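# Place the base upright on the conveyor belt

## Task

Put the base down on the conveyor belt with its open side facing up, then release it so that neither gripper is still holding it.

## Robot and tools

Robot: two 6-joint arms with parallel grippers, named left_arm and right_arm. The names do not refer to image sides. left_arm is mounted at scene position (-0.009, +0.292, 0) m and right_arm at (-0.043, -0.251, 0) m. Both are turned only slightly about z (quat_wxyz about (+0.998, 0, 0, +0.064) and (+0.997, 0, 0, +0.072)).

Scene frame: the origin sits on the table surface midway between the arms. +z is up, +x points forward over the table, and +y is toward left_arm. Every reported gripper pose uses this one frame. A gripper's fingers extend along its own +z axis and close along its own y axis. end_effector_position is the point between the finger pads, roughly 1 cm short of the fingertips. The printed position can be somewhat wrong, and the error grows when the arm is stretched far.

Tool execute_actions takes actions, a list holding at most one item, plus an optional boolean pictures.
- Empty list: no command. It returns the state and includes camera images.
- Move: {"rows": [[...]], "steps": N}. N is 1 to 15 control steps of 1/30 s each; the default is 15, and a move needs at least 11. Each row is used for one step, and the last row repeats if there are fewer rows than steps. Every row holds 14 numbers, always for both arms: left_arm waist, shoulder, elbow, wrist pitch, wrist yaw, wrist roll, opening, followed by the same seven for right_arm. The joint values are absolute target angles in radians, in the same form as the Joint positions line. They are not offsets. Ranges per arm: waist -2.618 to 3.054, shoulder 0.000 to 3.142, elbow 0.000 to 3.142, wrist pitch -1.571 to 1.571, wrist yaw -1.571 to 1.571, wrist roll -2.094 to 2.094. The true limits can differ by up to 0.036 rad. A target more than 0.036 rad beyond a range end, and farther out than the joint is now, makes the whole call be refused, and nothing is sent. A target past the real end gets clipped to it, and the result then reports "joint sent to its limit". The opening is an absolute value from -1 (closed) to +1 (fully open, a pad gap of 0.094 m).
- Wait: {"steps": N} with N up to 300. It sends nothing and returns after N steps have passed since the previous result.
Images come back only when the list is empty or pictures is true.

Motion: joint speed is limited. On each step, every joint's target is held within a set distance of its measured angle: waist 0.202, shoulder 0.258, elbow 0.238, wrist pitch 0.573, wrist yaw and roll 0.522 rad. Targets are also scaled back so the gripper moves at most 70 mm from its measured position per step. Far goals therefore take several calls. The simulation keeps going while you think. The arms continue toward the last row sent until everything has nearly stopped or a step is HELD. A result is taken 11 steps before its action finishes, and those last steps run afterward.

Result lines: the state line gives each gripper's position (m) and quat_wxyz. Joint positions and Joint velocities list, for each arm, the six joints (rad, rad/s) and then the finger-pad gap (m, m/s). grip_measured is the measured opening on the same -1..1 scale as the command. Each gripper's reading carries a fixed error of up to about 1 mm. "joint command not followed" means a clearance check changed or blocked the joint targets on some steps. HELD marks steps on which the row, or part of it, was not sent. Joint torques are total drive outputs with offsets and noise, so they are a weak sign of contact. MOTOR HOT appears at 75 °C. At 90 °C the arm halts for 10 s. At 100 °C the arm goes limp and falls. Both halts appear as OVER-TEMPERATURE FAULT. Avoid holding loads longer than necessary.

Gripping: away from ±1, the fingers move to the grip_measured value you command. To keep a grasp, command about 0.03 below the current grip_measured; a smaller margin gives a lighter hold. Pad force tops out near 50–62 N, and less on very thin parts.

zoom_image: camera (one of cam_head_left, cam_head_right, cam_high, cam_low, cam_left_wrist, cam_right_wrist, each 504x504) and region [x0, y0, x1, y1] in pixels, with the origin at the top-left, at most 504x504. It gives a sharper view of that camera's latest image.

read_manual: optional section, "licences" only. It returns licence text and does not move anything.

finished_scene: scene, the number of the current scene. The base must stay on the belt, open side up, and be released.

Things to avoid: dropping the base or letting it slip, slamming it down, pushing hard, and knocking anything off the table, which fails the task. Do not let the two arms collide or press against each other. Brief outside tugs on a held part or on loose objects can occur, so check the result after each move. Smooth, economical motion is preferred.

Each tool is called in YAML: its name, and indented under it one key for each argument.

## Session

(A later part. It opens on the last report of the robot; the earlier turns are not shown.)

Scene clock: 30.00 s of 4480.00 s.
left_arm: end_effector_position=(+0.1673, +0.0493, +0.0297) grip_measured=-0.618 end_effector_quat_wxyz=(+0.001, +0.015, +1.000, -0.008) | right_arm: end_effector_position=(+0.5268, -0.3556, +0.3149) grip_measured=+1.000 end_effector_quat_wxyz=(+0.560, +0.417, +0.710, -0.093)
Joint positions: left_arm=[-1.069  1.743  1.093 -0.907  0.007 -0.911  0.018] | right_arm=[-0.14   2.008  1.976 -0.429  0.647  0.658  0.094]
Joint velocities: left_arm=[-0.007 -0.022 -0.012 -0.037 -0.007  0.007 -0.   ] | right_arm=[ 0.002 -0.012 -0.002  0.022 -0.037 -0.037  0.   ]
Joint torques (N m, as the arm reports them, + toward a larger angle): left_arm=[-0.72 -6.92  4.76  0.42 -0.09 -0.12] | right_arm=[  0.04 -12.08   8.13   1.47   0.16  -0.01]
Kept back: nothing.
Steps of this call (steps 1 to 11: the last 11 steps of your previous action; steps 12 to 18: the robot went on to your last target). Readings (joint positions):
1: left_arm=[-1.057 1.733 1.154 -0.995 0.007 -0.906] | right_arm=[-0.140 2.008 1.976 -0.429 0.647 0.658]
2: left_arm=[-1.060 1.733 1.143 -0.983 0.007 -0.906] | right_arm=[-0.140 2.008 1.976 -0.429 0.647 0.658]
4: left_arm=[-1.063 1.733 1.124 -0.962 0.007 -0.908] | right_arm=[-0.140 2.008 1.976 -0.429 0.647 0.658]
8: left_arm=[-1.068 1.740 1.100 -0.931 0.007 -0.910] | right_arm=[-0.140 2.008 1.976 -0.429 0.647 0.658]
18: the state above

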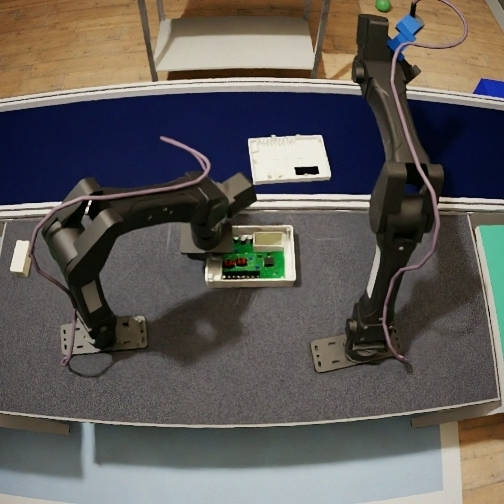

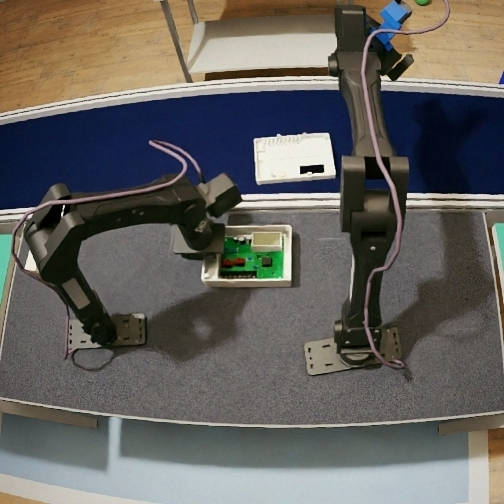

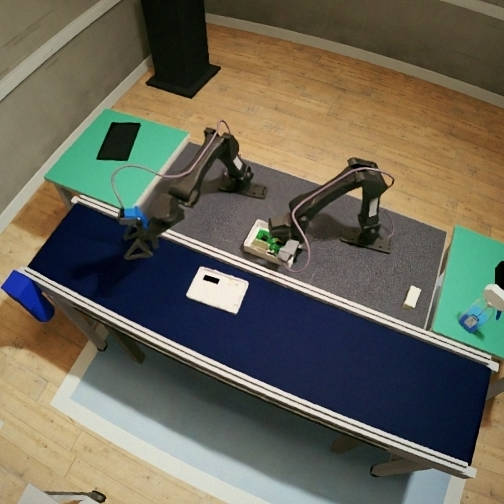

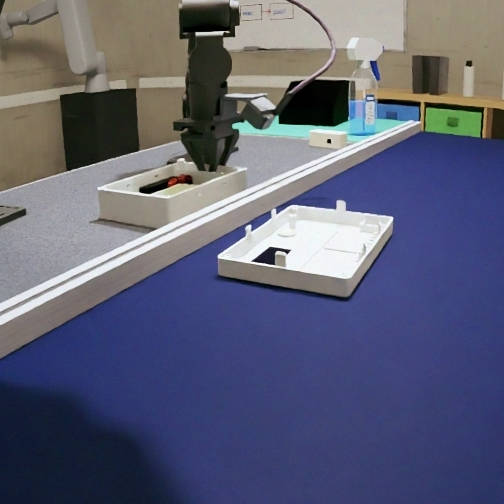

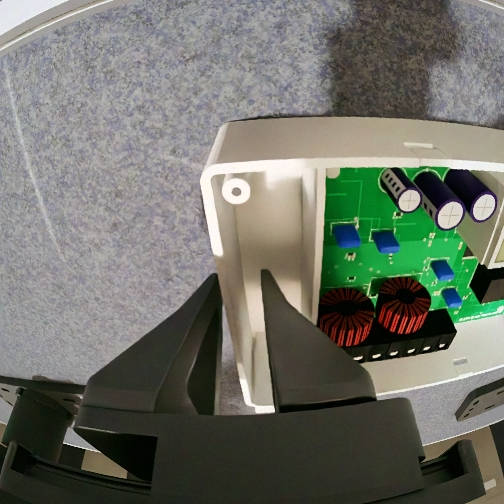

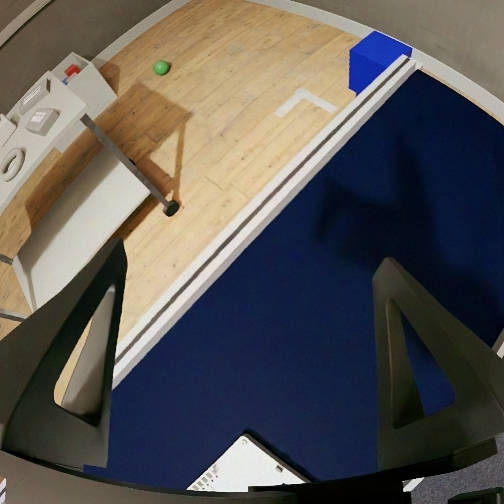

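execute_actions:
  actions:
    - {"rows":[[-1.079,1.743,1.085,-0.884,0,-0.922,-0.62,-0.14,2.008,1.976,-0.429,0.647,0.658,1],[-1.079,1.745,1.083,-0.884,0,-0.922,-0.62,-0.14,2.008,1.976,-0.429,0.647,0.658,1],[-1.079,1.747,1.080,-0.884,0,-0.922,-0.62,-0.14,2.008,1.976,-0.429,0.647,0.658,1],[-1.079,1.749,1.077,-0.884,0,-0.922,-0.63,-0.14,2.008,1.976,-0.429,0.647,0.658,1],[-1.079,1.751,1.074,-0.884,0,-0.922,-0.64,-0.14,2.008,1.976,-0.429,0.647,0.658,1],[-1.079,1.753,1.072,-0.884,0,-0.922,-0.66,-0.14,2.008,1.976,-0.429,0.647,0.658,1],[-1.079,1.754,1.071,-0.884,0,-0.922,-0.68,-0.14,2.008,1.976,-0.429,0.647,0.658,1],[-1.079,1.754,1.071,-0.884,0,-0.922,-0.71,-0.14,2.008,1.976,-0.429,0.647,0.658,1],[-1.079,1.754,1.071,-0.884,0,-0.922,-0.74,-0.14,2.008,1.976,-0.429,0.647,0.658,1],[-1.079,1.754,1.071,-0.884,0,-0.922,-0.78,-0.14,2.008,1.976,-0.429,0.647,0.658,1],[-1.079,1.754,1.071,-0.884,0,-0.922,-0.82,-0.14,2.008,1.976,-0.429,0.647,0.658,1],[-1.079,1.754,1.071,-0.884,0,-0.922,-0.86,-0.14,2.008,1.976,-0.429,0.647,0.658,1],[-1.079,1.754,1.071,-0.884,0,-0.922,-0.89,-0.14,2.008,1.976,-0.429,0.647,0.658,1],[-1.079,1.754,1.071,-0.884,0,-0.922,-0.92,-0.14,2.008,1.976,-0.429,0.647,0.658,1],[-1.079,1.754,1.071,-0.884,0,-0.922,-0.95,-0.14,2.008,1.976,-0.429,0.647,0.658,1]],"steps":15}

execute_actions:
  actions:
    - {"rows":[[-1.077,1.751,1.074,-0.890,0,-0.920,-0.98,-0.14,2.008,1.976,-0.429,0.647,0.658,1],[-1.075,1.746,1.078,-0.898,0,-0.918,-1,-0.14,2.008,1.976,-0.429,0.647,0.658,1],[-1.073,1.741,1.082,-0.906,0,-0.916,-1,-0.14,2.008,1.976,-0.429,0.647,0.658,1],[-1.071,1.737,1.086,-0.912,0,-0.914,-1,-0.14,2.008,1.976,-0.429,0.647,0.658,1],[-1.07,1.735,1.089,-0.916,0,-0.912,-1,-0.14,2.008,1.976,-0.429,0.647,0.658,1],[-1.07,1.733,1.091,-0.919,0,-0.912,-1,-0.14,2.008,1.976,-0.429,0.647,0.658,1],[-1.07,1.731,1.095,-0.925,0,-0.912,-1,-0.14,2.008,1.976,-0.429,0.647,0.658,1],[-1.07,1.728,1.100,-0.932,0,-0.912,-1,-0.14,2.008,1.976,-0.429,0.647,0.658,1],[-1.07,1.725,1.107,-0.941,0,-0.912,-1,-0.14,2.008,1.976,-0.429,0.647,0.658,1],[-1.07,1.721,1.114,-0.952,0,-0.912,-1,-0.14,2.008,1.976,-0.429,0.647,0.658,1],[-1.07,1.716,1.123,-0.964,0,-0.912,-1,-0.14,2.008,1.976,-0.429,0.647,0.658,1],[-1.07,1.711,1.133,-0.978,0,-0.912,-1,-0.14,2.008,1.976,-0.429,0.647,0.658,1],[-1.07,1.705,1.144,-0.992,0,-0.912,-1,-0.14,2.008,1.976,-0.429,0.647,0.658,1],[-1.07,1.699,1.155,-1.008,0,-0.912,-1,-0.14,2.008,1.976,-0.429,0.647,0.658,1],[-1.07,1.692,1.166,-1.024,0,-0.912,-1,-0.14,2.008,1.976,-0.429,0.647,0.658,1]],"steps":15}

execute_actions:
  actions:
    - {"rows":[[-1.07,1.686,1.178,-1.040,0,-0.912,-1,-0.14,2.008,1.976,-0.429,0.647,0.658,1],[-1.07,1.680,1.190,-1.056,0,-0.912,-1,-0.14,2.008,1.976,-0.429,0.647,0.658,1],[-1.07,1.673,1.201,-1.072,0,-0.912,-1,-0.14,2.008,1.976,-0.429,0.647,0.658,1],[-1.07,1.667,1.212,-1.088,0,-0.912,-1,-0.14,2.008,1.976,-0.429,0.647,0.658,1],[-1.07,1.662,1.223,-1.103,0,-0.912,-1,-0.14,2.008,1.976,-0.429,0.647,0.658,1],[-1.07,1.656,1.233,-1.116,0,-0.912,-1,-0.14,2.008,1.976,-0.429,0.647,0.658,1],[-1.07,1.651,1.242,-1.128,0,-0.912,-1,-0.14,2.008,1.976,-0.429,0.647,0.658,1],[-1.07,1.647,1.249,-1.139,0,-0.912,-1,-0.14,2.008,1.976,-0.429,0.647,0.658,1],[-1.07,1.644,1.256,-1.148,0,-0.912,-1,-0.14,2.008,1.976,-0.429,0.647,0.658,1],[-1.07,1.641,1.261,-1.155,0,-0.912,-1,-0.14,2.008,1.976,-0.429,0.647,0.658,1],[-1.07,1.639,1.265,-1.161,0,-0.912,-1,-0.14,2.008,1.976,-0.429,0.647,0.658,1],[-1.07,1.637,1.267,-1.164,0,-0.912,-1,-0.14,2.008,1.976,-0.429,0.647,0.658,1],[-1.07,1.637,1.268,-1.165,0,-0.912,-1,-0.14,2.008,1.976,-0.429,0.647,0.658,1]],"steps":13}

execute_actions:
  actions:
    - {"steps":18}
  pictures: true

Scene clock: 34.90 s of 4480.00 s.
left_arm: end_effector_position=(+0.1677, +0.0488, +0.0297) grip_measured=-0.625 end_effector_quat_wxyz=(+0.002, +0.015, +1.000, -0.009) | right_arm: end_effector_position=(+0.5268, -0.3556, +0.3149) grip_measured=+1.000 end_effector_quat_wxyz=(+0.560, +0.417, +0.710, -0.093)
Joint positions: left_arm=[-1.069  1.743  1.093 -0.904  0.007 -0.911  0.018] | right_arm=[-0.14   2.008  1.976 -0.429  0.647  0.658  0.094]
Joint velocities: left_arm=[ 0.007  0.017  0.002 -0.022 -0.037 -0.007 -0.007] | right_arm=[-0.012 -0.007 -0.002 -0.007 -0.007  0.051  0.   ]
Joint torques (N m, as the arm reports them, + toward a larger angle): left_arm=[-0.72 -6.39  4.11  0.42 -0.09 -0.12] | right_arm=[  0.04 -12.09   8.12   1.48   0.16   0.  ]
Steps of this call (steps 1 to 15: the robot went on to your last target; steps 16 to 90: nothing new was sent; then 1.77 s passed at rest; steps 91 to 94: the first 4 steps of this action). Readings (joint positions):
91: left_arm=[-1.069 1.743 1.093 -0.904 0.007 -0.911] | right_arm=[-0.140 2.008 1.976 -0.429 0.647 0.658]
92: left_arm=[-1.069 1.743 1.093 -0.904 0.007 -0.911] | right_arm=[-0.140 2.008 1.976 -0.429 0.647 0.658]
94: the state above

Scene clock: 35.40 s of 4480.00 s.
left_arm: end_effector_position=(+0.1643, +0.0514, +0.0233) grip_measured=-0.948 end_effector_quat_wxyz=(-0.005, +0.016, +1.000, -0.003) | right_arm: end_effector_position=(+0.5268, -0.3556, +0.3149) grip_measured=+1.000 end_effector_quat_wxyz=(+0.560, +0.417, +0.710, -0.093)
Joint positions: left_arm=[-1.071  1.754  1.078 -0.896  0.011 -0.911  0.002] | right_arm=[-0.14   2.008  1.976 -0.429  0.647  0.658  0.094]
Joint velocities: left_arm=[ 0.012  0.017 -0.027  0.037 -0.022 -0.037  0.   ] | right_arm=[-0.002 -0.012 -0.017 -0.066 -0.037 -0.037  0.   ]
Joint torques (N m, as the arm reports them, + toward a larger angle): left_arm=[-0.09 -8.16  5.9   0.09 -0.15 -0.03] | right_arm=[  0.05 -12.09   8.15   1.47   0.15   0.  ]
Steps of this call (steps 1 to 11: the last 11 steps of your previous action; steps 12 to 15: the first 4 steps of this action). Readings (joint positions):
12: left_arm=[-1.071 1.754 1.078 -0.896 0.010 -0.912] | right_arm=[-0.140 2.008 1.976 -0.429 0.647 0.658]
13: left_arm=[-1.071 1.754 1.078 -0.896 0.011 -0.912] | right_arm=[-0.140 2.008 1.976 -0.429 0.647 0.658]
15: the state above

Scene clock: 35.83 s of 4480.00 s.
left_arm: end_effector_position=(+0.1632, +0.0546, +0.0407) grip_measured=-0.949 end_effector_quat_wxyz=(-0.009, +0.016, +1.000, +0.007) | right_arm: end_effector_position=(+0.5268, -0.3556, +0.3149) grip_measured=+1.000 end_effector_quat_wxyz=(+0.560, +0.417, +0.710, -0.093)
Joint positions: left_arm=[-1.071  1.735  1.13  -0.988  0.005 -0.911  0.002] | right_arm=[-0.14   2.008  1.976 -0.429  0.647  0.658  0.094]
Joint velocities: left_arm=[-0.007 -0.115  0.271 -0.52  -0.037  0.007 -0.001] | right_arm=[ 0.012 -0.017  0.002 -0.037 -0.007 -0.022  0.   ]
Joint torques (N m, as the arm reports them, + toward a larger angle): left_arm=[  0.07 -10.43   8.9    0.27  -0.01   0.  ] | right_arm=[  0.05 -12.08   8.13   1.48   0.16  -0.01]
Steps of this call (steps 1 to 11: the last 11 steps of your previous action; steps 12 to 13: the first 2 steps of this action). Readings (joint positions):
12: left_arm=[-1.071 1.739 1.121 -0.970 0.007 -0.911] | right_arm=[-0.140 2.008 1.976 -0.429 0.647 0.658]
13: the state above

Scene clock: 36.43 s of 4480.00 s.
left_arm: end_effector_position=(+0.1599, +0.0601, +0.0830) grip_measured=-0.949 end_effector_quat_wxyz=(-0.009, +0.016, +1.000, +0.010) | right_arm: end_effector_position=(+0.5268, -0.3556, +0.3149) grip_measured=+1.000 end_effector_quat_wxyz=(+0.560, +0.417, +0.710, -0.093)
Joint positions: left_arm=[-1.071  1.671  1.231 -1.158  0.002 -0.911  0.002] | right_arm=[-0.14   2.008  1.976 -0.429  0.647  0.658  0.094]
Joint velocities: left_arm=[-0.017 -0.002 -0.007 -0.051  0.037  0.051  0.   ] | right_arm=[-0.002 -0.002  0.002  0.007 -0.11   0.007  0.   ]
Joint torques (N m, as the arm reports them, + toward a larger angle): left_arm=[ 0.04 -9.06  8.51  0.18 -0.02 -0.02] | right_arm=[  0.04 -12.08   8.14   1.48   0.16  -0.01]
Kept back: nothing.
Steps of this call (steps 1 to 11: the last 11 steps of your previous action; steps 12 to 18: the robot went on to your last target). Readings (joint positions):
1: left_arm=[-1.071 1.729 1.140 -1.006 0.004 -0.911] | right_arm=[-0.140 2.008 1.976 -0.429 0.647 0.658]
2: left_arm=[-1.071 1.723 1.150 -1.023 0.004 -0.911] | right_arm=[-0.140 2.008 1.976 -0.429 0.647 0.658]
4: left_arm=[-1.071 1.709 1.174 -1.055 0.003 -0.911] | right_arm=[-0.140 2.008 1.976 -0.429 0.647 0.658]
8: left_arm=[-1.071 1.683 1.214 -1.104 0.002 -0.911] | right_arm=[-0.140 2.008 1.976 -0.429 0.647 0.658]
18: the state above

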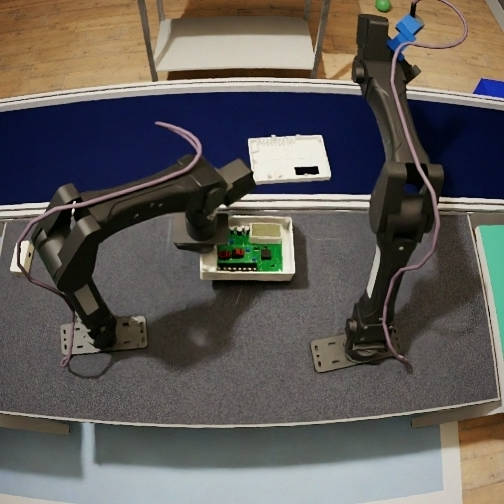

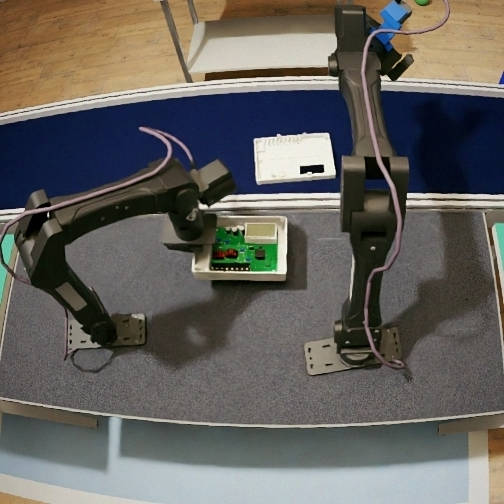

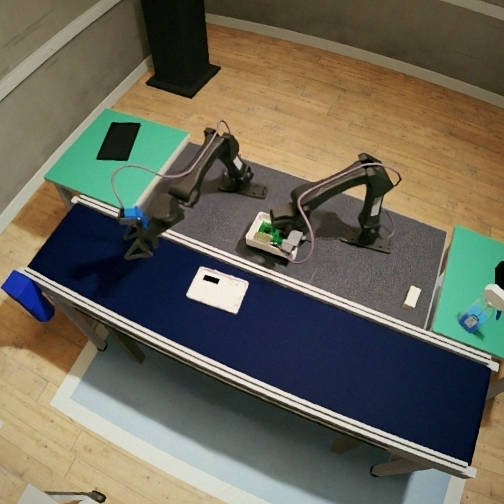

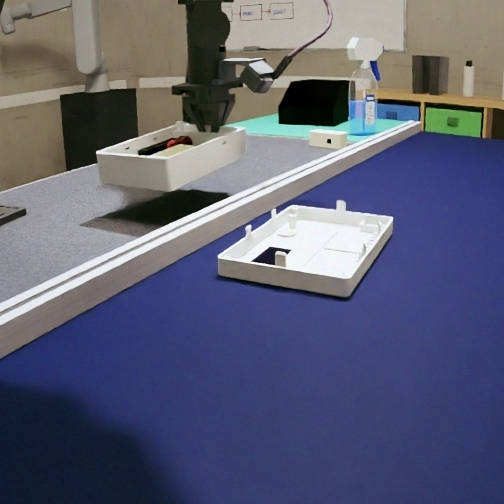

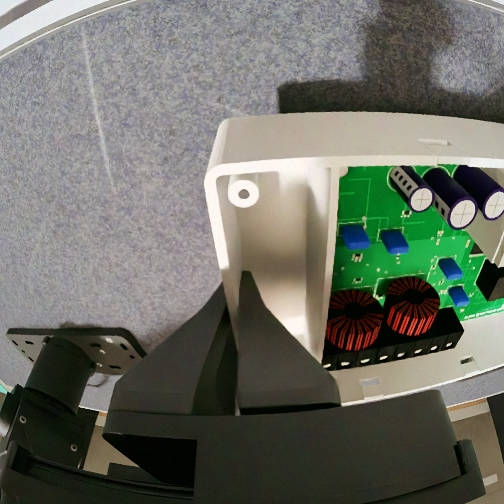

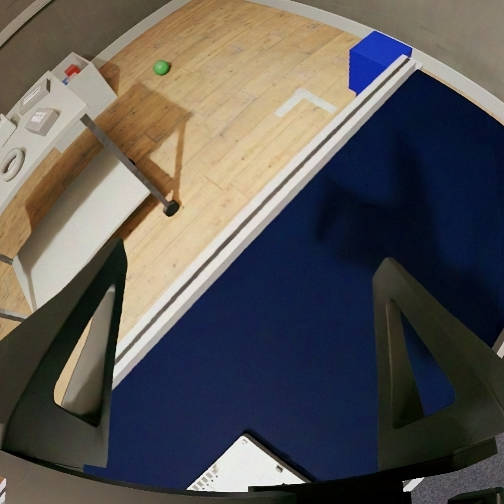

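zoom_image:
  camera: "cam_low"
  region: [60, 90, 300, 270]

zoom_image:
  camera: "cam_high"
  region: [0, 180, 160, 300]

Region (60, 90, 300, 270) of cam_low's 504x504 image, scaled by 2.100, with more detail than that image has; it fills the top 378 rows of this view, and the rest is white.

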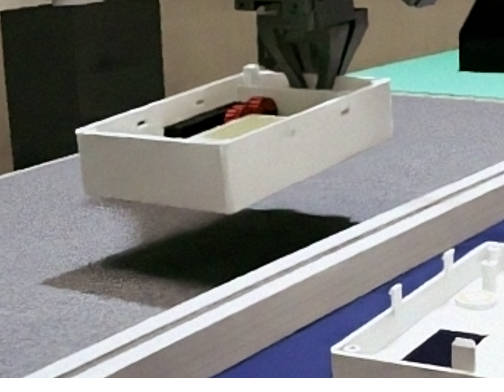

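Region (0, 180, 160, 300) of cam_high's 504x504 image, scaled by 3.150, with more detail than that image has; it fills the top 378 rows of this view, and the rest is white.

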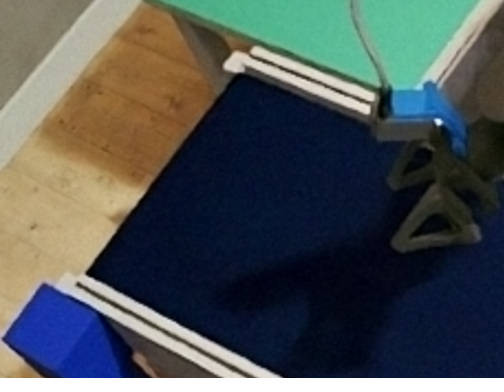

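execute_actions:
  actions:
    - {"rows":[[-1.069,1.637,1.268,-1.165,0,-0.911,-1,-0.14,2.008,1.976,-0.429,0.647,0.658,1],[-1.064,1.637,1.269,-1.165,0,-0.906,-1,-0.14,2.008,1.976,-0.429,0.647,0.658,1],[-1.057,1.637,1.270,-1.166,0.001,-0.899,-1,-0.14,2.008,1.976,-0.429,0.647,0.658,1],[-1.047,1.637,1.272,-1.167,0.001,-0.889,-1,-0.14,2.008,1.976,-0.429,0.647,0.658,1],[-1.035,1.637,1.274,-1.168,0.002,-0.877,-1,-0.14,2.008,1.976,-0.429,0.647,0.658,1],[-1.020,1.637,1.277,-1.169,0.003,-0.862,-1,-0.14,2.008,1.976,-0.429,0.647,0.658,1],[-1.002,1.637,1.281,-1.171,0.004,-0.844,-1,-0.14,2.008,1.976,-0.429,0.647,0.658,1],[-0.982,1.637,1.285,-1.172,0.006,-0.824,-1,-0.14,2.008,1.976,-0.429,0.647,0.658,1],[-0.960,1.638,1.291,-1.174,0.007,-0.802,-1,-0.14,2.008,1.976,-0.429,0.647,0.658,1],[-0.937,1.640,1.297,-1.176,0.009,-0.779,-1,-0.14,2.008,1.976,-0.429,0.647,0.658,1],[-0.912,1.642,1.304,-1.178,0.011,-0.754,-1,-0.14,2.008,1.976,-0.429,0.647,0.658,1],[-0.885,1.645,1.312,-1.180,0.012,-0.727,-1,-0.14,2.008,1.976,-0.429,0.647,0.658,1],[-0.857,1.649,1.321,-1.183,0.014,-0.698,-1,-0.14,2.008,1.976,-0.429,0.647,0.658,1],[-0.829,1.654,1.331,-1.185,0.017,-0.670,-1,-0.14,2.008,1.976,-0.429,0.647,0.658,1],[-0.799,1.660,1.343,-1.188,0.019,-0.640,-1,-0.14,2.008,1.976,-0.429,0.647,0.658,1]],"steps":15}

execute_actions:
  actions:
    - {"rows":[[-0.769,1.668,1.355,-1.191,0.021,-0.610,-1,-0.14,2.008,1.976,-0.429,0.647,0.658,1],[-0.739,1.676,1.369,-1.194,0.023,-0.580,-1,-0.14,2.008,1.976,-0.429,0.647,0.658,1],[-0.709,1.687,1.384,-1.197,0.026,-0.550,-1,-0.14,2.008,1.976,-0.429,0.647,0.658,1],[-0.680,1.698,1.400,-1.200,0.028,-0.521,-1,-0.14,2.008,1.976,-0.429,0.647,0.658,1],[-0.650,1.711,1.418,-1.203,0.031,-0.491,-1,-0.14,2.008,1.976,-0.429,0.647,0.658,1],[-0.622,1.726,1.436,-1.206,0.034,-0.463,-1,-0.14,2.008,1.976,-0.429,0.647,0.658,1],[-0.594,1.742,1.456,-1.209,0.036,-0.435,-1,-0.14,2.008,1.976,-0.429,0.647,0.658,1],[-0.567,1.759,1.476,-1.211,0.039,-0.407,-1,-0.14,2.008,1.976,-0.429,0.647,0.658,1],[-0.541,1.777,1.498,-1.214,0.041,-0.381,-1,-0.14,2.008,1.976,-0.429,0.647,0.658,1],[-0.516,1.797,1.520,-1.217,0.044,-0.356,-1,-0.14,2.008,1.976,-0.429,0.647,0.658,1],[-0.493,1.817,1.543,-1.220,0.047,-0.333,-1,-0.14,2.008,1.976,-0.429,0.647,0.658,1],[-0.470,1.839,1.567,-1.223,0.049,-0.310,-1,-0.14,2.008,1.976,-0.429,0.647,0.658,1],[-0.450,1.861,1.591,-1.226,0.052,-0.290,-1,-0.14,2.008,1.976,-0.429,0.647,0.658,1],[-0.430,1.884,1.615,-1.228,0.054,-0.270,-1,-0.14,2.008,1.976,-0.429,0.647,0.658,1],[-0.413,1.907,1.639,-1.231,0.056,-0.253,-1,-0.14,2.008,1.976,-0.429,0.647,0.658,1]],"steps":15}

execute_actions:
  actions:
    - {"rows":[[-0.396,1.930,1.662,-1.233,0.058,-0.236,-1,-0.14,2.008,1.976,-0.429,0.647,0.658,1],[-0.381,1.952,1.685,-1.235,0.061,-0.221,-1,-0.14,2.008,1.976,-0.429,0.647,0.658,1],[-0.368,1.975,1.708,-1.237,0.063,-0.207,-1,-0.14,2.008,1.976,-0.429,0.647,0.658,1],[-0.356,1.996,1.730,-1.239,0.064,-0.195,-1,-0.14,2.008,1.976,-0.429,0.647,0.658,1],[-0.345,2.017,1.750,-1.241,0.066,-0.184,-1,-0.14,2.008,1.976,-0.429,0.647,0.658,1],[-0.335,2.037,1.770,-1.243,0.068,-0.174,-1,-0.14,2.008,1.976,-0.429,0.647,0.658,1],[-0.327,2.055,1.787,-1.244,0.069,-0.166,-1,-0.14,2.008,1.976,-0.429,0.647,0.658,1],[-0.319,2.072,1.804,-1.246,0.071,-0.158,-1,-0.14,2.008,1.976,-0.429,0.647,0.658,1],[-0.313,2.087,1.818,-1.247,0.072,-0.152,-1,-0.14,2.008,1.976,-0.429,0.647,0.658,1],[-0.308,2.099,1.831,-1.248,0.073,-0.147,-1,-0.14,2.008,1.976,-0.429,0.647,0.658,1],[-0.304,2.110,1.841,-1.249,0.074,-0.143,-1,-0.14,2.008,1.976,-0.429,0.647,0.658,1],[-0.301,2.119,1.849,-1.249,0.074,-0.140,-1,-0.14,2.008,1.976,-0.429,0.647,0.658,1],[-0.299,2.125,1.855,-1.250,0.075,-0.138,-1,-0.14,2.008,1.976,-0.429,0.647,0.658,1],[-0.297,2.129,1.859,-1.250,0.075,-0.136,-1,-0.14,2.008,1.976,-0.429,0.647,0.658,1],[-0.297,2.130,1.860,-1.250,0.075,-0.136,-1,-0.14,2.008,1.976,-0.429,0.647,0.658,1]],"steps":15}

execute_actions:
  actions:
    - {"steps":19}
  pictures: true

Scene clock: 45.73 s of 4480.00 s.
left_arm: end_effector_position=(+0.1596, +0.0614, +0.0831) grip_measured=-0.949 end_effector_quat_wxyz=(-0.010, +0.017, +1.000, +0.012) | right_arm: end_effector_position=(+0.5268, -0.3556, +0.3149) grip_measured=+1.000 end_effector_quat_wxyz=(+0.560, +0.417, +0.710, -0.093)
Joint positions: left_arm=[-1.069  1.671  1.231 -1.163  0.002 -0.909  0.002] | right_arm=[-0.14   2.008  1.976 -0.429  0.647  0.658  0.094]
Joint velocities: left_arm=[ 0.051 -0.002 -0.012  0.022 -0.022  0.198  0.   ] | right_arm=[ 0.007 -0.002 -0.022  0.022 -0.007  0.007  0.   ]
Joint torques (N m, as the arm reports them, + toward a larger angle): left_arm=[ 1.37 -9.07  8.81  0.15  0.    0.07] | right_arm=[  0.04 -12.1    8.13   1.48   0.16  -0.01]
Steps of this call (steps 1 to 30: the robot went on to your last target; steps 31 to 90: nothing new was sent; then 6.17 s passed at rest; steps 91 to 94: the first 4 steps of this action). Readings (joint positions):
91: left_arm=[-1.071 1.671 1.231 -1.163 0.002 -0.911] | right_arm=[-0.140 2.008 1.976 -0.429 0.647 0.658]
92: left_arm=[-1.071 1.671 1.231 -1.163 0.002 -0.911] | right_arm=[-0.140 2.008 1.976 -0.429 0.647 0.658]
94: the state above

Scene clock: 46.23 s of 4480.00 s.
left_arm: end_effector_position=(+0.2444, +0.1141, +0.1051) grip_measured=-0.949 end_effector_quat_wxyz=(+0.011, -0.017, +1.000, -0.012) | right_arm: end_effector_position=(+0.5268, -0.3556, +0.3149) grip_measured=+1.000 end_effector_quat_wxyz=(+0.560, +0.417, +0.710, -0.093)
Joint positions: left_arm=[-0.739  1.687  1.338 -1.189  0.007 -0.645  0.002] | right_arm=[-0.14   2.008  1.976 -0.429  0.647  0.658  0.094]
Joint velocities: left_arm=[ 0.857  0.232  0.442 -0.125  0.051  0.784 -0.001] | right_arm=[-0.002 -0.002 -0.012 -0.037  0.007 -0.051  0.   ]
Joint torques (N m, as the arm reports them, + toward a larger angle): left_arm=[ 0.46 -7.03  8.49  0.28  0.17  0.04] | right_arm=[  0.04 -12.08   8.13   1.47   0.16  -0.01]
Steps of this call (steps 1 to 11: the last 11 steps of your previous action; steps 12 to 15: the first 4 steps of this action). Readings (joint positions):
12: left_arm=[-0.829 1.671 1.296 -1.180 0.005 -0.725] | right_arm=[-0.140 2.008 1.976 -0.429 0.647 0.658]
13: left_arm=[-0.799 1.674 1.309 -1.183 0.005 -0.699] | right_arm=[-0.140 2.008 1.976 -0.429 0.647 0.658]
15: the state above

Scene clock: 46.73 s of 4480.00 s.
left_arm: end_effector_position=(+0.3607, +0.1916, +0.0935) grip_measured=-0.949 end_effector_quat_wxyz=(+0.012, -0.012, +1.000, -0.017) | right_arm: end_effector_position=(+0.5268, -0.3556, +0.3149) grip_measured=+1.000 end_effector_quat_wxyz=(+0.560, +0.417, +0.710, -0.093)
Joint positions: left_arm=[-0.383  1.975  1.657 -1.221  0.026 -0.279  0.002] | right_arm=[-0.14   2.008  1.976 -0.429  0.647  0.658  0.094]
Joint velocities: left_arm=[ 0.388  0.647  0.642 -0.081  0.037  0.476 -0.001] | right_arm=[-0.012 -0.012  0.002  0.037 -0.081 -0.022  0.   ]
Joint torques (N m, as the arm reports them, + toward a larger angle): left_arm=[  0.19 -10.56   8.46   0.2    0.41   0.11] | right_arm=[  0.03 -12.08   8.14   1.48   0.15  -0.01]
Steps of this call (steps 1 to 11: the last 11 steps of your previous action; steps 12 to 15: the first 4 steps of this action). Readings (joint positions):
12: left_arm=[-0.432 1.906 1.587 -1.217 0.022 -0.335] | right_arm=[-0.140 2.008 1.976 -0.429 0.647 0.658]
13: left_arm=[-0.414 1.929 1.610 -1.218 0.023 -0.315] | right_arm=[-0.140 2.008 1.976 -0.429 0.647 0.658]
15: the state above

Scene clock: 47.37 s of 4480.00 s.
left_arm: end_effector_position=(+0.4003, +0.2130, +0.0668) grip_measured=-0.949 end_effector_quat_wxyz=(-0.003, +0.012, +1.000, -0.021) | right_arm: end_effector_position=(+0.5268, -0.3556, +0.3149) grip_measured=+1.000 end_effector_quat_wxyz=(+0.560, +0.417, +0.710, -0.093)
Joint positions: left_arm=[-0.302  2.155  1.82  -1.236  0.042 -0.151  0.002] | right_arm=[-0.14   2.008  1.976 -0.429  0.647  0.658  0.094]
Joint velocities: left_arm=[-0.002 -0.012 -0.002 -0.051  0.051  0.022 -0.   ] | right_arm=[ 0.007 -0.012 -0.017 -0.066 -0.037 -0.022  0.   ]
Joint torques (N m, as the arm reports them, + toward a larger angle): left_arm=[  0.34 -12.41   8.8    0.11   0.4    0.15] | right_arm=[  0.04 -12.07   8.13   1.48   0.16   0.  ]
Kept back: nothing.
Steps of this call (steps 1 to 11: the last 11 steps of your previous action; steps 12 to 19: the robot went on to your last target). Readings (joint positions):
1: left_arm=[-0.369 1.997 1.679 -1.222 0.027 -0.263] | right_arm=[-0.140 2.008 1.976 -0.429 0.647 0.658]
2: left_arm=[-0.357 2.019 1.700 -1.223 0.029 -0.248] | right_arm=[-0.140 2.008 1.976 -0.429 0.647 0.658]
4: left_arm=[-0.337 2.060 1.738 -1.225 0.031 -0.222] | right_arm=[-0.140 2.008 1.976 -0.429 0.647 0.658]
8: left_arm=[-0.312 2.124 1.793 -1.227 0.035 -0.184] | right_arm=[-0.140 2.008 1.976 -0.429 0.647 0.658]
19: the state above

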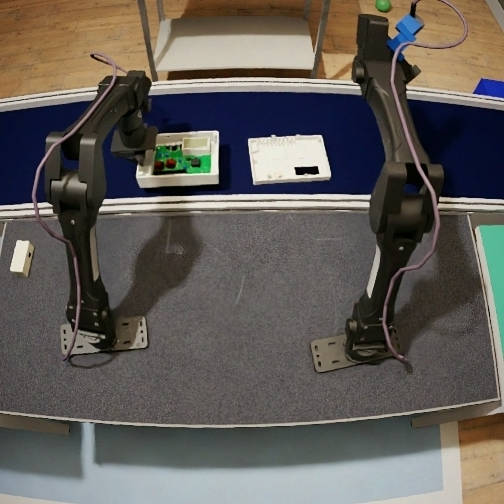

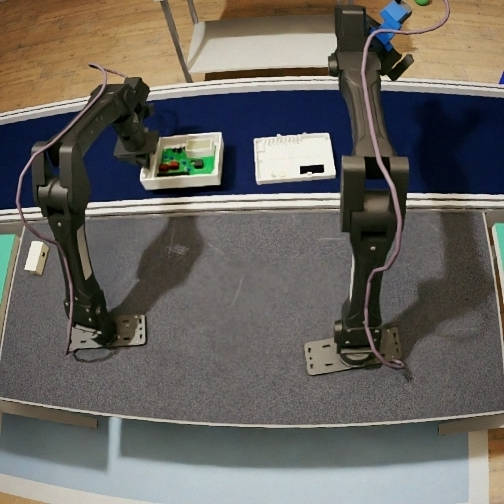

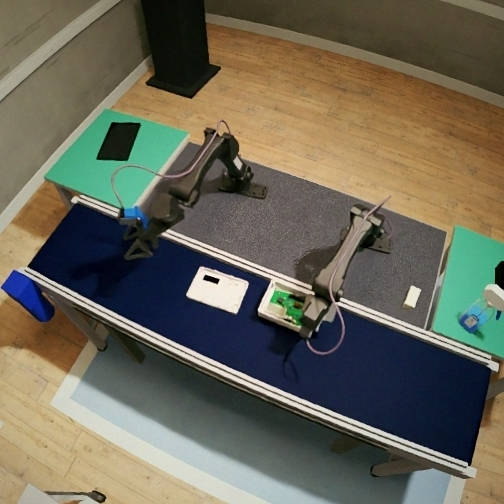

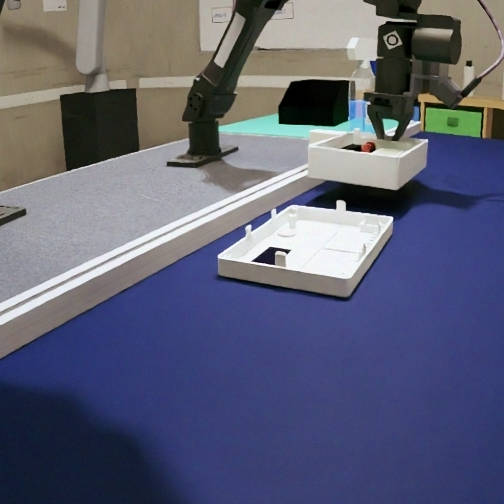

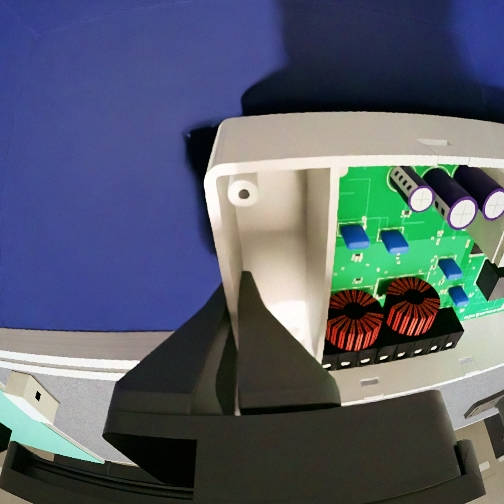

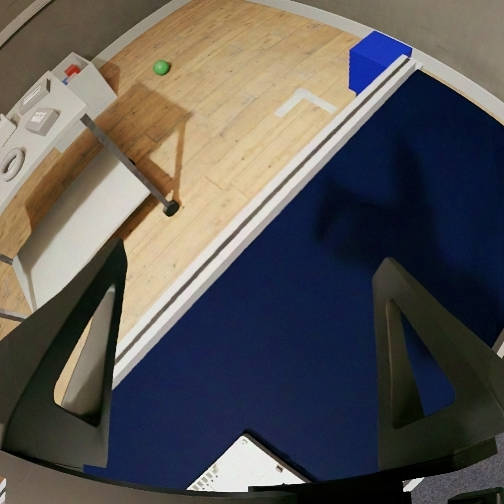

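zoom_image:
  camera: "cam_low"
  region: [270, 60, 470, 240]

zoom_image:
  camera: "cam_head_left"
  region: [100, 110, 280, 230]

Region (270, 60, 470, 240) of cam_low's 504x504 image, scaled by 2.520, with more detail than that image has; it fills the top 454 rows of this view, and the rest is white.

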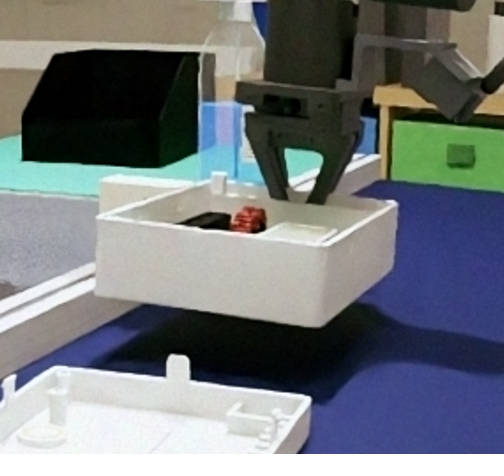

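Region (100, 110, 280, 230) of cam_head_left's 504x504 image, scaled by 2.800, with more detail than that image has.

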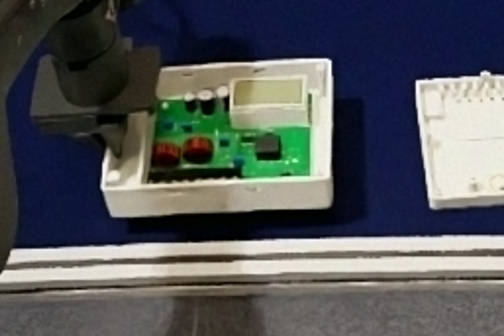

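execute_actions:
  actions:
    - {"rows":[[-0.297,2.131,1.860,-1.240,0.074,-0.136,-1,-0.14,2.008,1.976,-0.429,0.647,0.658,1],[-0.297,2.133,1.860,-1.229,0.072,-0.136,-1,-0.14,2.008,1.976,-0.429,0.647,0.658,1],[-0.297,2.136,1.860,-1.219,0.070,-0.136,-1,-0.14,2.008,1.976,-0.429,0.647,0.658,1],[-0.297,2.140,1.860,-1.210,0.067,-0.136,-1,-0.14,2.008,1.976,-0.429,0.647,0.658,1],[-0.297,2.145,1.860,-1.200,0.064,-0.136,-1,-0.14,2.008,1.976,-0.429,0.647,0.658,1],[-0.297,2.150,1.860,-1.190,0.059,-0.136,-1,-0.14,2.008,1.976,-0.429,0.647,0.658,1],[-0.297,2.156,1.860,-1.179,0.055,-0.136,-1,-0.14,2.008,1.976,-0.429,0.647,0.658,1],[-0.297,2.162,1.860,-1.167,0.050,-0.136,-1,-0.14,2.008,1.976,-0.429,0.647,0.658,1],[-0.297,2.168,1.860,-1.155,0.046,-0.136,-1,-0.14,2.008,1.976,-0.429,0.647,0.658,1],[-0.297,2.174,1.860,-1.145,0.041,-0.136,-1,-0.14,2.008,1.976,-0.429,0.647,0.658,1],[-0.297,2.178,1.860,-1.135,0.037,-0.136,-1,-0.14,2.008,1.976,-0.429,0.647,0.658,1],[-0.297,2.182,1.860,-1.127,0.034,-0.136,-1,-0.14,2.008,1.976,-0.429,0.647,0.658,1],[-0.297,2.185,1.860,-1.121,0.032,-0.136,-1,-0.14,2.008,1.976,-0.429,0.647,0.658,1],[-0.297,2.187,1.860,-1.117,0.030,-0.136,-1,-0.14,2.008,1.976,-0.429,0.647,0.658,1],[-0.297,2.188,1.860,-1.116,0.030,-0.136,-1,-0.14,2.008,1.976,-0.429,0.647,0.658,1]],"steps":15}

execute_actions:
  actions:
    - {"steps":21}
  pictures: true

zoom_image:
  camera: "cam_low"
  region: [270, 60, 470, 240]

Scene clock: 51.77 s of 4480.00 s.
left_arm: end_effector_position=(+0.3998, +0.2128, +0.0668) grip_measured=-0.949 end_effector_quat_wxyz=(-0.004, +0.013, +1.000, -0.021) | right_arm: end_effector_position=(+0.5268, -0.3556, +0.3149) grip_measured=+1.000 end_effector_quat_wxyz=(+0.560, +0.417, +0.710, -0.093)
Joint positions: left_arm=[-0.302  2.155  1.82  -1.237  0.043 -0.148  0.002] | right_arm=[-0.14   2.008  1.976 -0.429  0.647  0.658  0.094]
Joint velocities: left_arm=[-0.007  0.007  0.007 -0.037 -0.022 -0.007 -0.   ] | right_arm=[-0.007 -0.012 -0.002 -0.007 -0.095  0.051  0.   ]
Joint torques (N m, as the arm reports them, + toward a larger angle): left_arm=[  0.36 -11.6    8.83   0.44   0.32   0.14] | right_arm=[  0.03 -12.08   8.13   1.48   0.15  -0.01]
Steps of this call (steps 1 to 15: the robot went on to your last target; steps 16 to 90: nothing new was sent; then 1.27 s passed at rest; steps 91 to 94: the first 4 steps of this action). Readings (joint positions):
91: left_arm=[-0.302 2.155 1.820 -1.237 0.043 -0.148] | right_arm=[-0.140 2.008 1.976 -0.429 0.647 0.658]
92: left_arm=[-0.302 2.155 1.820 -1.237 0.043 -0.148] | right_arm=[-0.140 2.008 1.976 -0.429 0.647 0.658]
94: the state above

Scene clock: 52.47 s of 4480.00 s.
left_arm: end_effector_position=(+0.4197, +0.2140, +0.0423) grip_measured=-0.949 end_effector_quat_wxyz=(+0.014, +0.014, +1.000, -0.011) | right_arm: end_effector_position=(+0.5268, -0.3556, +0.3149) grip_measured=+1.000 end_effector_quat_wxyz=(+0.560, +0.417, +0.710, -0.093)
Joint positions: left_arm=[-0.302  2.216  1.82  -1.144  0.017 -0.147  0.002] | right_arm=[-0.14   2.008  1.976 -0.429  0.647  0.658  0.094]
Joint velocities: left_arm=[-0.007  0.002  0.002  0.007  0.037  0.007 -0.   ] | right_arm=[ 0.002 -0.002 -0.012  0.11  -0.037 -0.007  0.   ]
Joint torques (N m, as the arm reports them, + toward a larger angle): left_arm=[  0.36 -13.02   8.9    0.49   0.16   0.12] | right_arm=[  0.03 -12.08   8.14   1.48   0.16   0.  ]
Kept back: nothing.
Steps of this call (steps 1 to 11: the last 11 steps of your previous action; steps 12 to 21: the robot went on to your last target). Readings (joint positions):
1: left_arm=[-0.302 2.155 1.820 -1.236 0.043 -0.148] | right_arm=[-0.140 2.008 1.976 -0.429 0.647 0.658]
2: left_arm=[-0.302 2.156 1.820 -1.234 0.043 -0.147] | right_arm=[-0.140 2.008 1.976 -0.429 0.647 0.658]
4: left_arm=[-0.302 2.162 1.820 -1.223 0.042 -0.147] | right_arm=[-0.140 2.008 1.976 -0.429 0.647 0.658]
8: left_arm=[-0.302 2.188 1.820 -1.189 0.033 -0.147] | right_arm=[-0.140 2.008 1.976 -0.429 0.647 0.658]
21: the state above

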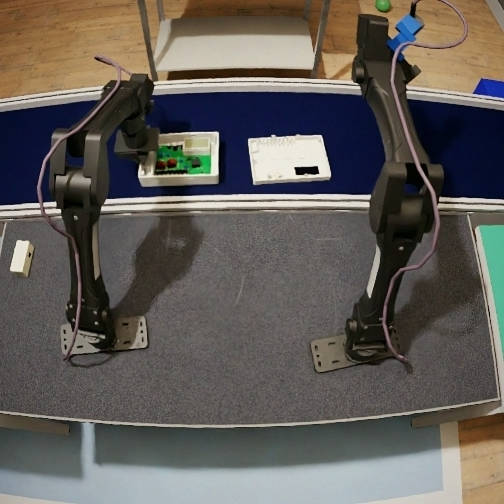

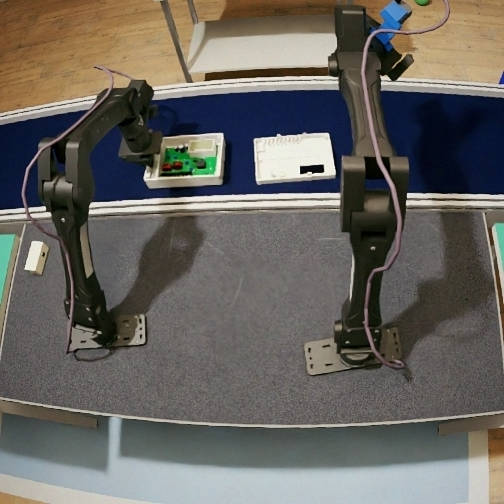

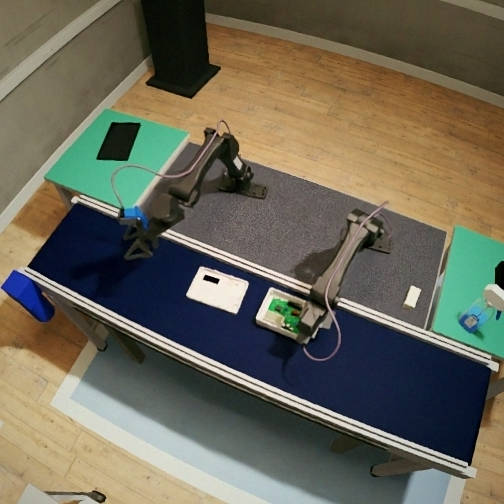

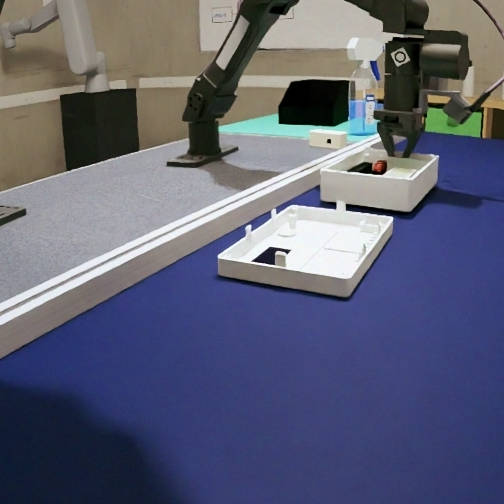

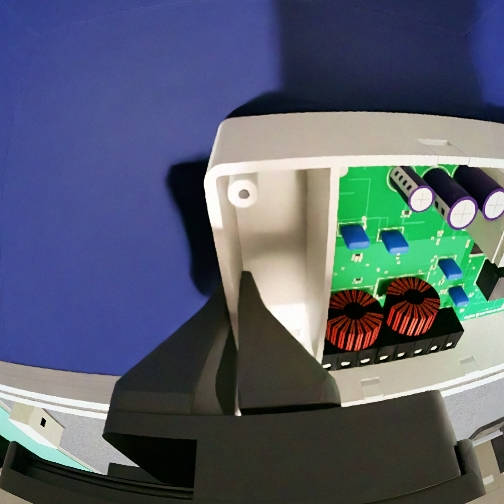

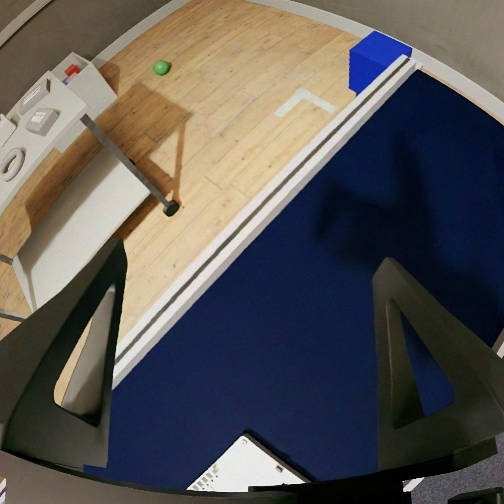

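Region (270, 60, 470, 240) of cam_low's 504x504 image, scaled by 2.520, with more detail than that image has; it fills the top 454 rows of this view, and the rest is white.

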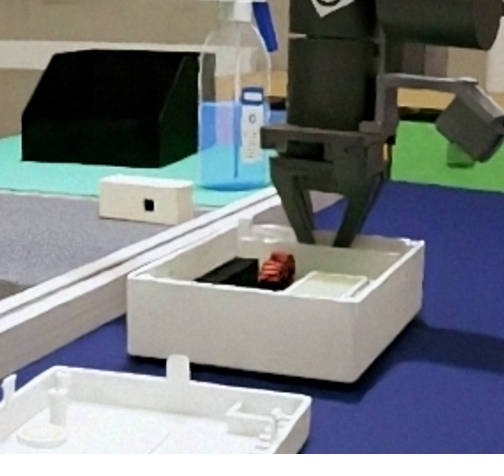

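execute_actions:
  actions:
    - {"rows":[[-0.297,2.193,1.860,-1.115,0.030,-0.136,-1,-0.14,2.008,1.976,-0.429,0.647,0.658,1],[-0.297,2.198,1.860,-1.114,0.030,-0.136,-1,-0.14,2.008,1.976,-0.429,0.647,0.658,1],[-0.297,2.203,1.860,-1.113,0.030,-0.136,-1,-0.14,2.008,1.976,-0.429,0.647,0.658,1],[-0.297,2.207,1.860,-1.111,0.030,-0.136,-1,-0.14,2.008,1.976,-0.429,0.647,0.658,1],[-0.297,2.210,1.860,-1.109,0.030,-0.136,-1,-0.14,2.008,1.976,-0.429,0.647,0.658,1],[-0.297,2.212,1.860,-1.107,0.030,-0.136,-1,-0.14,2.008,1.976,-0.429,0.647,0.658,1],[-0.297,2.214,1.860,-1.105,0.030,-0.136,-1,-0.14,2.008,1.976,-0.429,0.647,0.658,1],[-0.297,2.216,1.860,-1.103,0.030,-0.136,-1,-0.14,2.008,1.976,-0.429,0.647,0.658,1],[-0.297,2.218,1.860,-1.101,0.030,-0.136,-1,-0.14,2.008,1.976,-0.429,0.647,0.658,1],[-0.297,2.220,1.860,-1.099,0.030,-0.136,-1,-0.14,2.008,1.976,-0.429,0.647,0.658,1],[-0.297,2.223,1.860,-1.097,0.030,-0.136,-1,-0.14,2.008,1.976,-0.429,0.647,0.658,1],[-0.297,2.226,1.860,-1.096,0.030,-0.136,-1,-0.14,2.008,1.976,-0.429,0.647,0.658,1],[-0.297,2.229,1.860,-1.095,0.030,-0.136,-1,-0.14,2.008,1.976,-0.429,0.647,0.658,1],[-0.297,2.232,1.860,-1.095,0.030,-0.136,-1,-0.14,2.008,1.976,-0.429,0.647,0.658,1],[-0.297,2.235,1.860,-1.095,0.030,-0.136,-1,-0.14,2.008,1.976,-0.429,0.647,0.658,1]],"steps":15}

execute_actions:
  actions:
    - {"steps":19}
  pictures: true

zoom_image:
  camera: "cam_low"
  region: [300, 120, 460, 240]

Scene clock: 54.33 s of 4480.00 s.
left_arm: end_effector_position=(+0.4202, +0.2140, +0.0420) grip_measured=-0.949 end_effector_quat_wxyz=(+0.015, +0.014, +1.000, -0.011) | right_arm: end_effector_position=(+0.5268, -0.3556, +0.3149) grip_measured=+1.000 end_effector_quat_wxyz=(+0.560, +0.417, +0.710, -0.093)
Joint positions: left_arm=[-0.302  2.217  1.82  -1.141  0.017 -0.147  0.002] | right_arm=[-0.14   2.008  1.976 -0.429  0.647  0.658  0.094]
Joint velocities: left_arm=[-0.012  0.017 -0.017  0.081 -0.037  0.066 -0.001] | right_arm=[-0.007 -0.012  0.002 -0.022 -0.051  0.007  0.   ]
Joint torques (N m, as the arm reports them, + toward a larger angle): left_arm=[  0.36 -11.69   8.9    0.49   0.16   0.12] | right_arm=[  0.04 -12.08   8.12   1.48   0.16   0.  ]
Steps of this call (steps 1 to 15: the robot went on to your last target; steps 16 to 52: nothing new was sent; steps 53 to 56: the first 4 steps of this action). Readings (joint positions):
53: left_arm=[-0.302 2.216 1.820 -1.142 0.017 -0.147] | right_arm=[-0.140 2.008 1.976 -0.429 0.647 0.658]
54: left_arm=[-0.302 2.216 1.820 -1.142 0.017 -0.147] | right_arm=[-0.140 2.008 1.976 -0.429 0.647 0.658]
56: the state above

Scene clock: 54.97 s of 4480.00 s.
left_arm: end_effector_position=(+0.4226, +0.2134, +0.0365) grip_measured=-0.950 end_effector_quat_wxyz=(+0.013, +0.015, +1.000, -0.011) | right_arm: end_effector_position=(+0.5268, -0.3556, +0.3149) grip_measured=+1.000 end_effector_quat_wxyz=(+0.560, +0.417, +0.710, -0.093)
Joint positions: left_arm=[-0.302  2.234  1.827 -1.134  0.018 -0.144  0.002] | right_arm=[-0.14   2.008  1.976 -0.429  0.647  0.658  0.094]
Joint velocities: left_arm=[ 0.002 -0.007 -0.002 -0.007 -0.007 -0.007 -0.   ] | right_arm=[ 0.022  0.002  0.007 -0.066 -0.051 -0.007  0.   ]
Joint torques (N m, as the arm reports them, + toward a larger angle): left_arm=[  0.34 -10.92   8.32   0.59   0.16   0.1 ] | right_arm=[  0.04 -12.07   8.12   1.48   0.16  -0.01]
Kept back: nothing.
Steps of this call (steps 1 to 11: the last 11 steps of your previous action; steps 12 to 19: the robot went on to your last target). Readings (joint positions):
1: left_arm=[-0.302 2.218 1.820 -1.140 0.017 -0.147] | right_arm=[-0.140 2.008 1.976 -0.429 0.647 0.658]
2: left_arm=[-0.302 2.220 1.820 -1.139 0.017 -0.147] | right_arm=[-0.140 2.008 1.976 -0.429 0.647 0.658]
4: left_arm=[-0.302 2.227 1.820 -1.136 0.017 -0.147] | right_arm=[-0.140 2.008 1.976 -0.429 0.647 0.658]
8: left_arm=[-0.302 2.231 1.824 -1.133 0.017 -0.145] | right_arm=[-0.140 2.008 1.976 -0.429 0.647 0.658]
19: the state above

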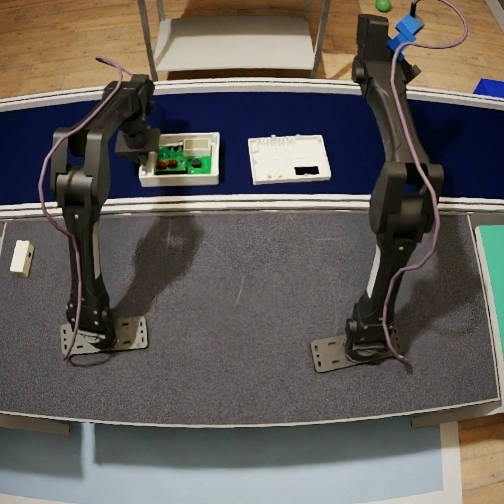

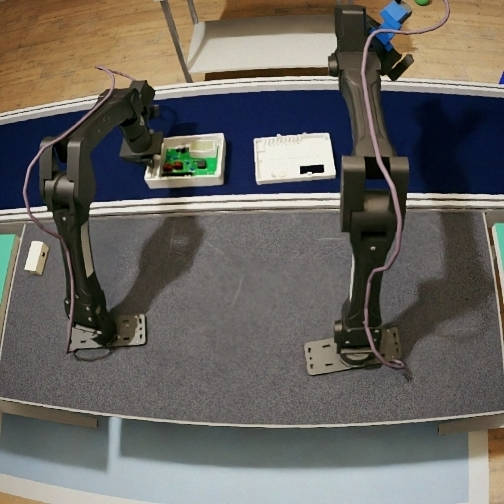

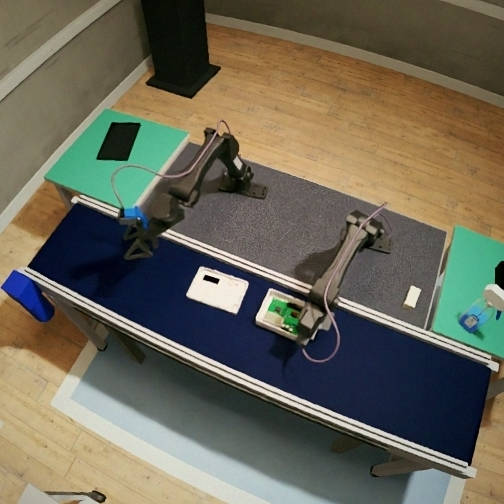

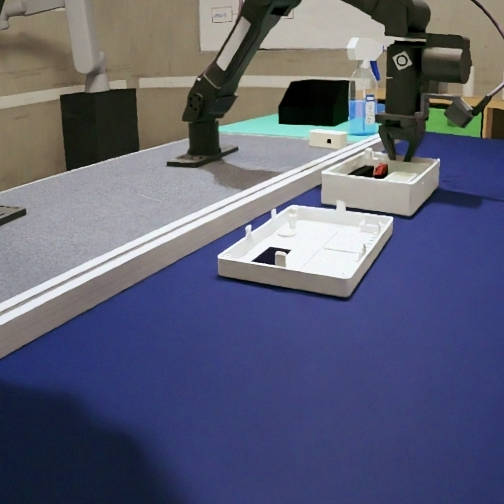

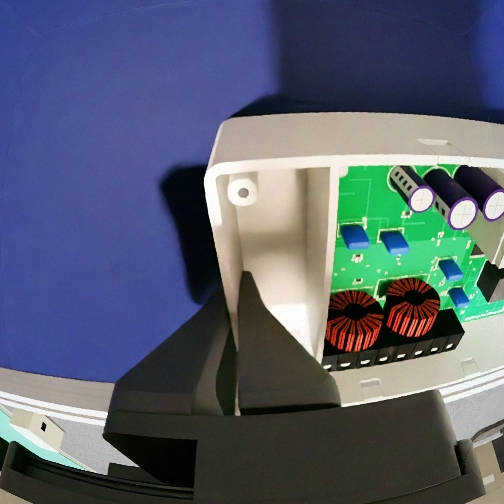

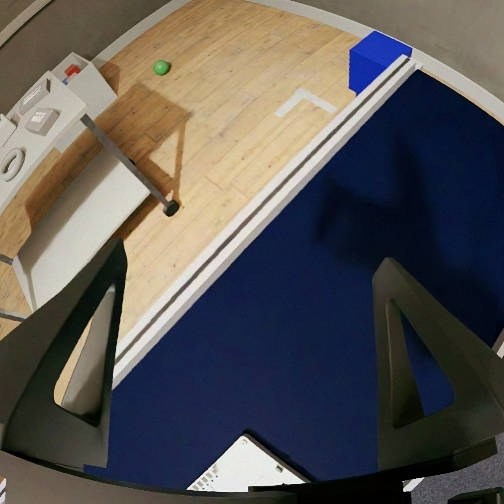

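Region (300, 120, 460, 240) of cam_low's 504x504 image, scaled by 3.150, with more detail than that image has; it fills the top 378 rows of this view, and the rest is white.

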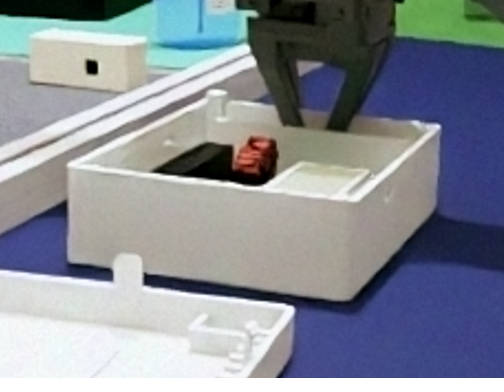

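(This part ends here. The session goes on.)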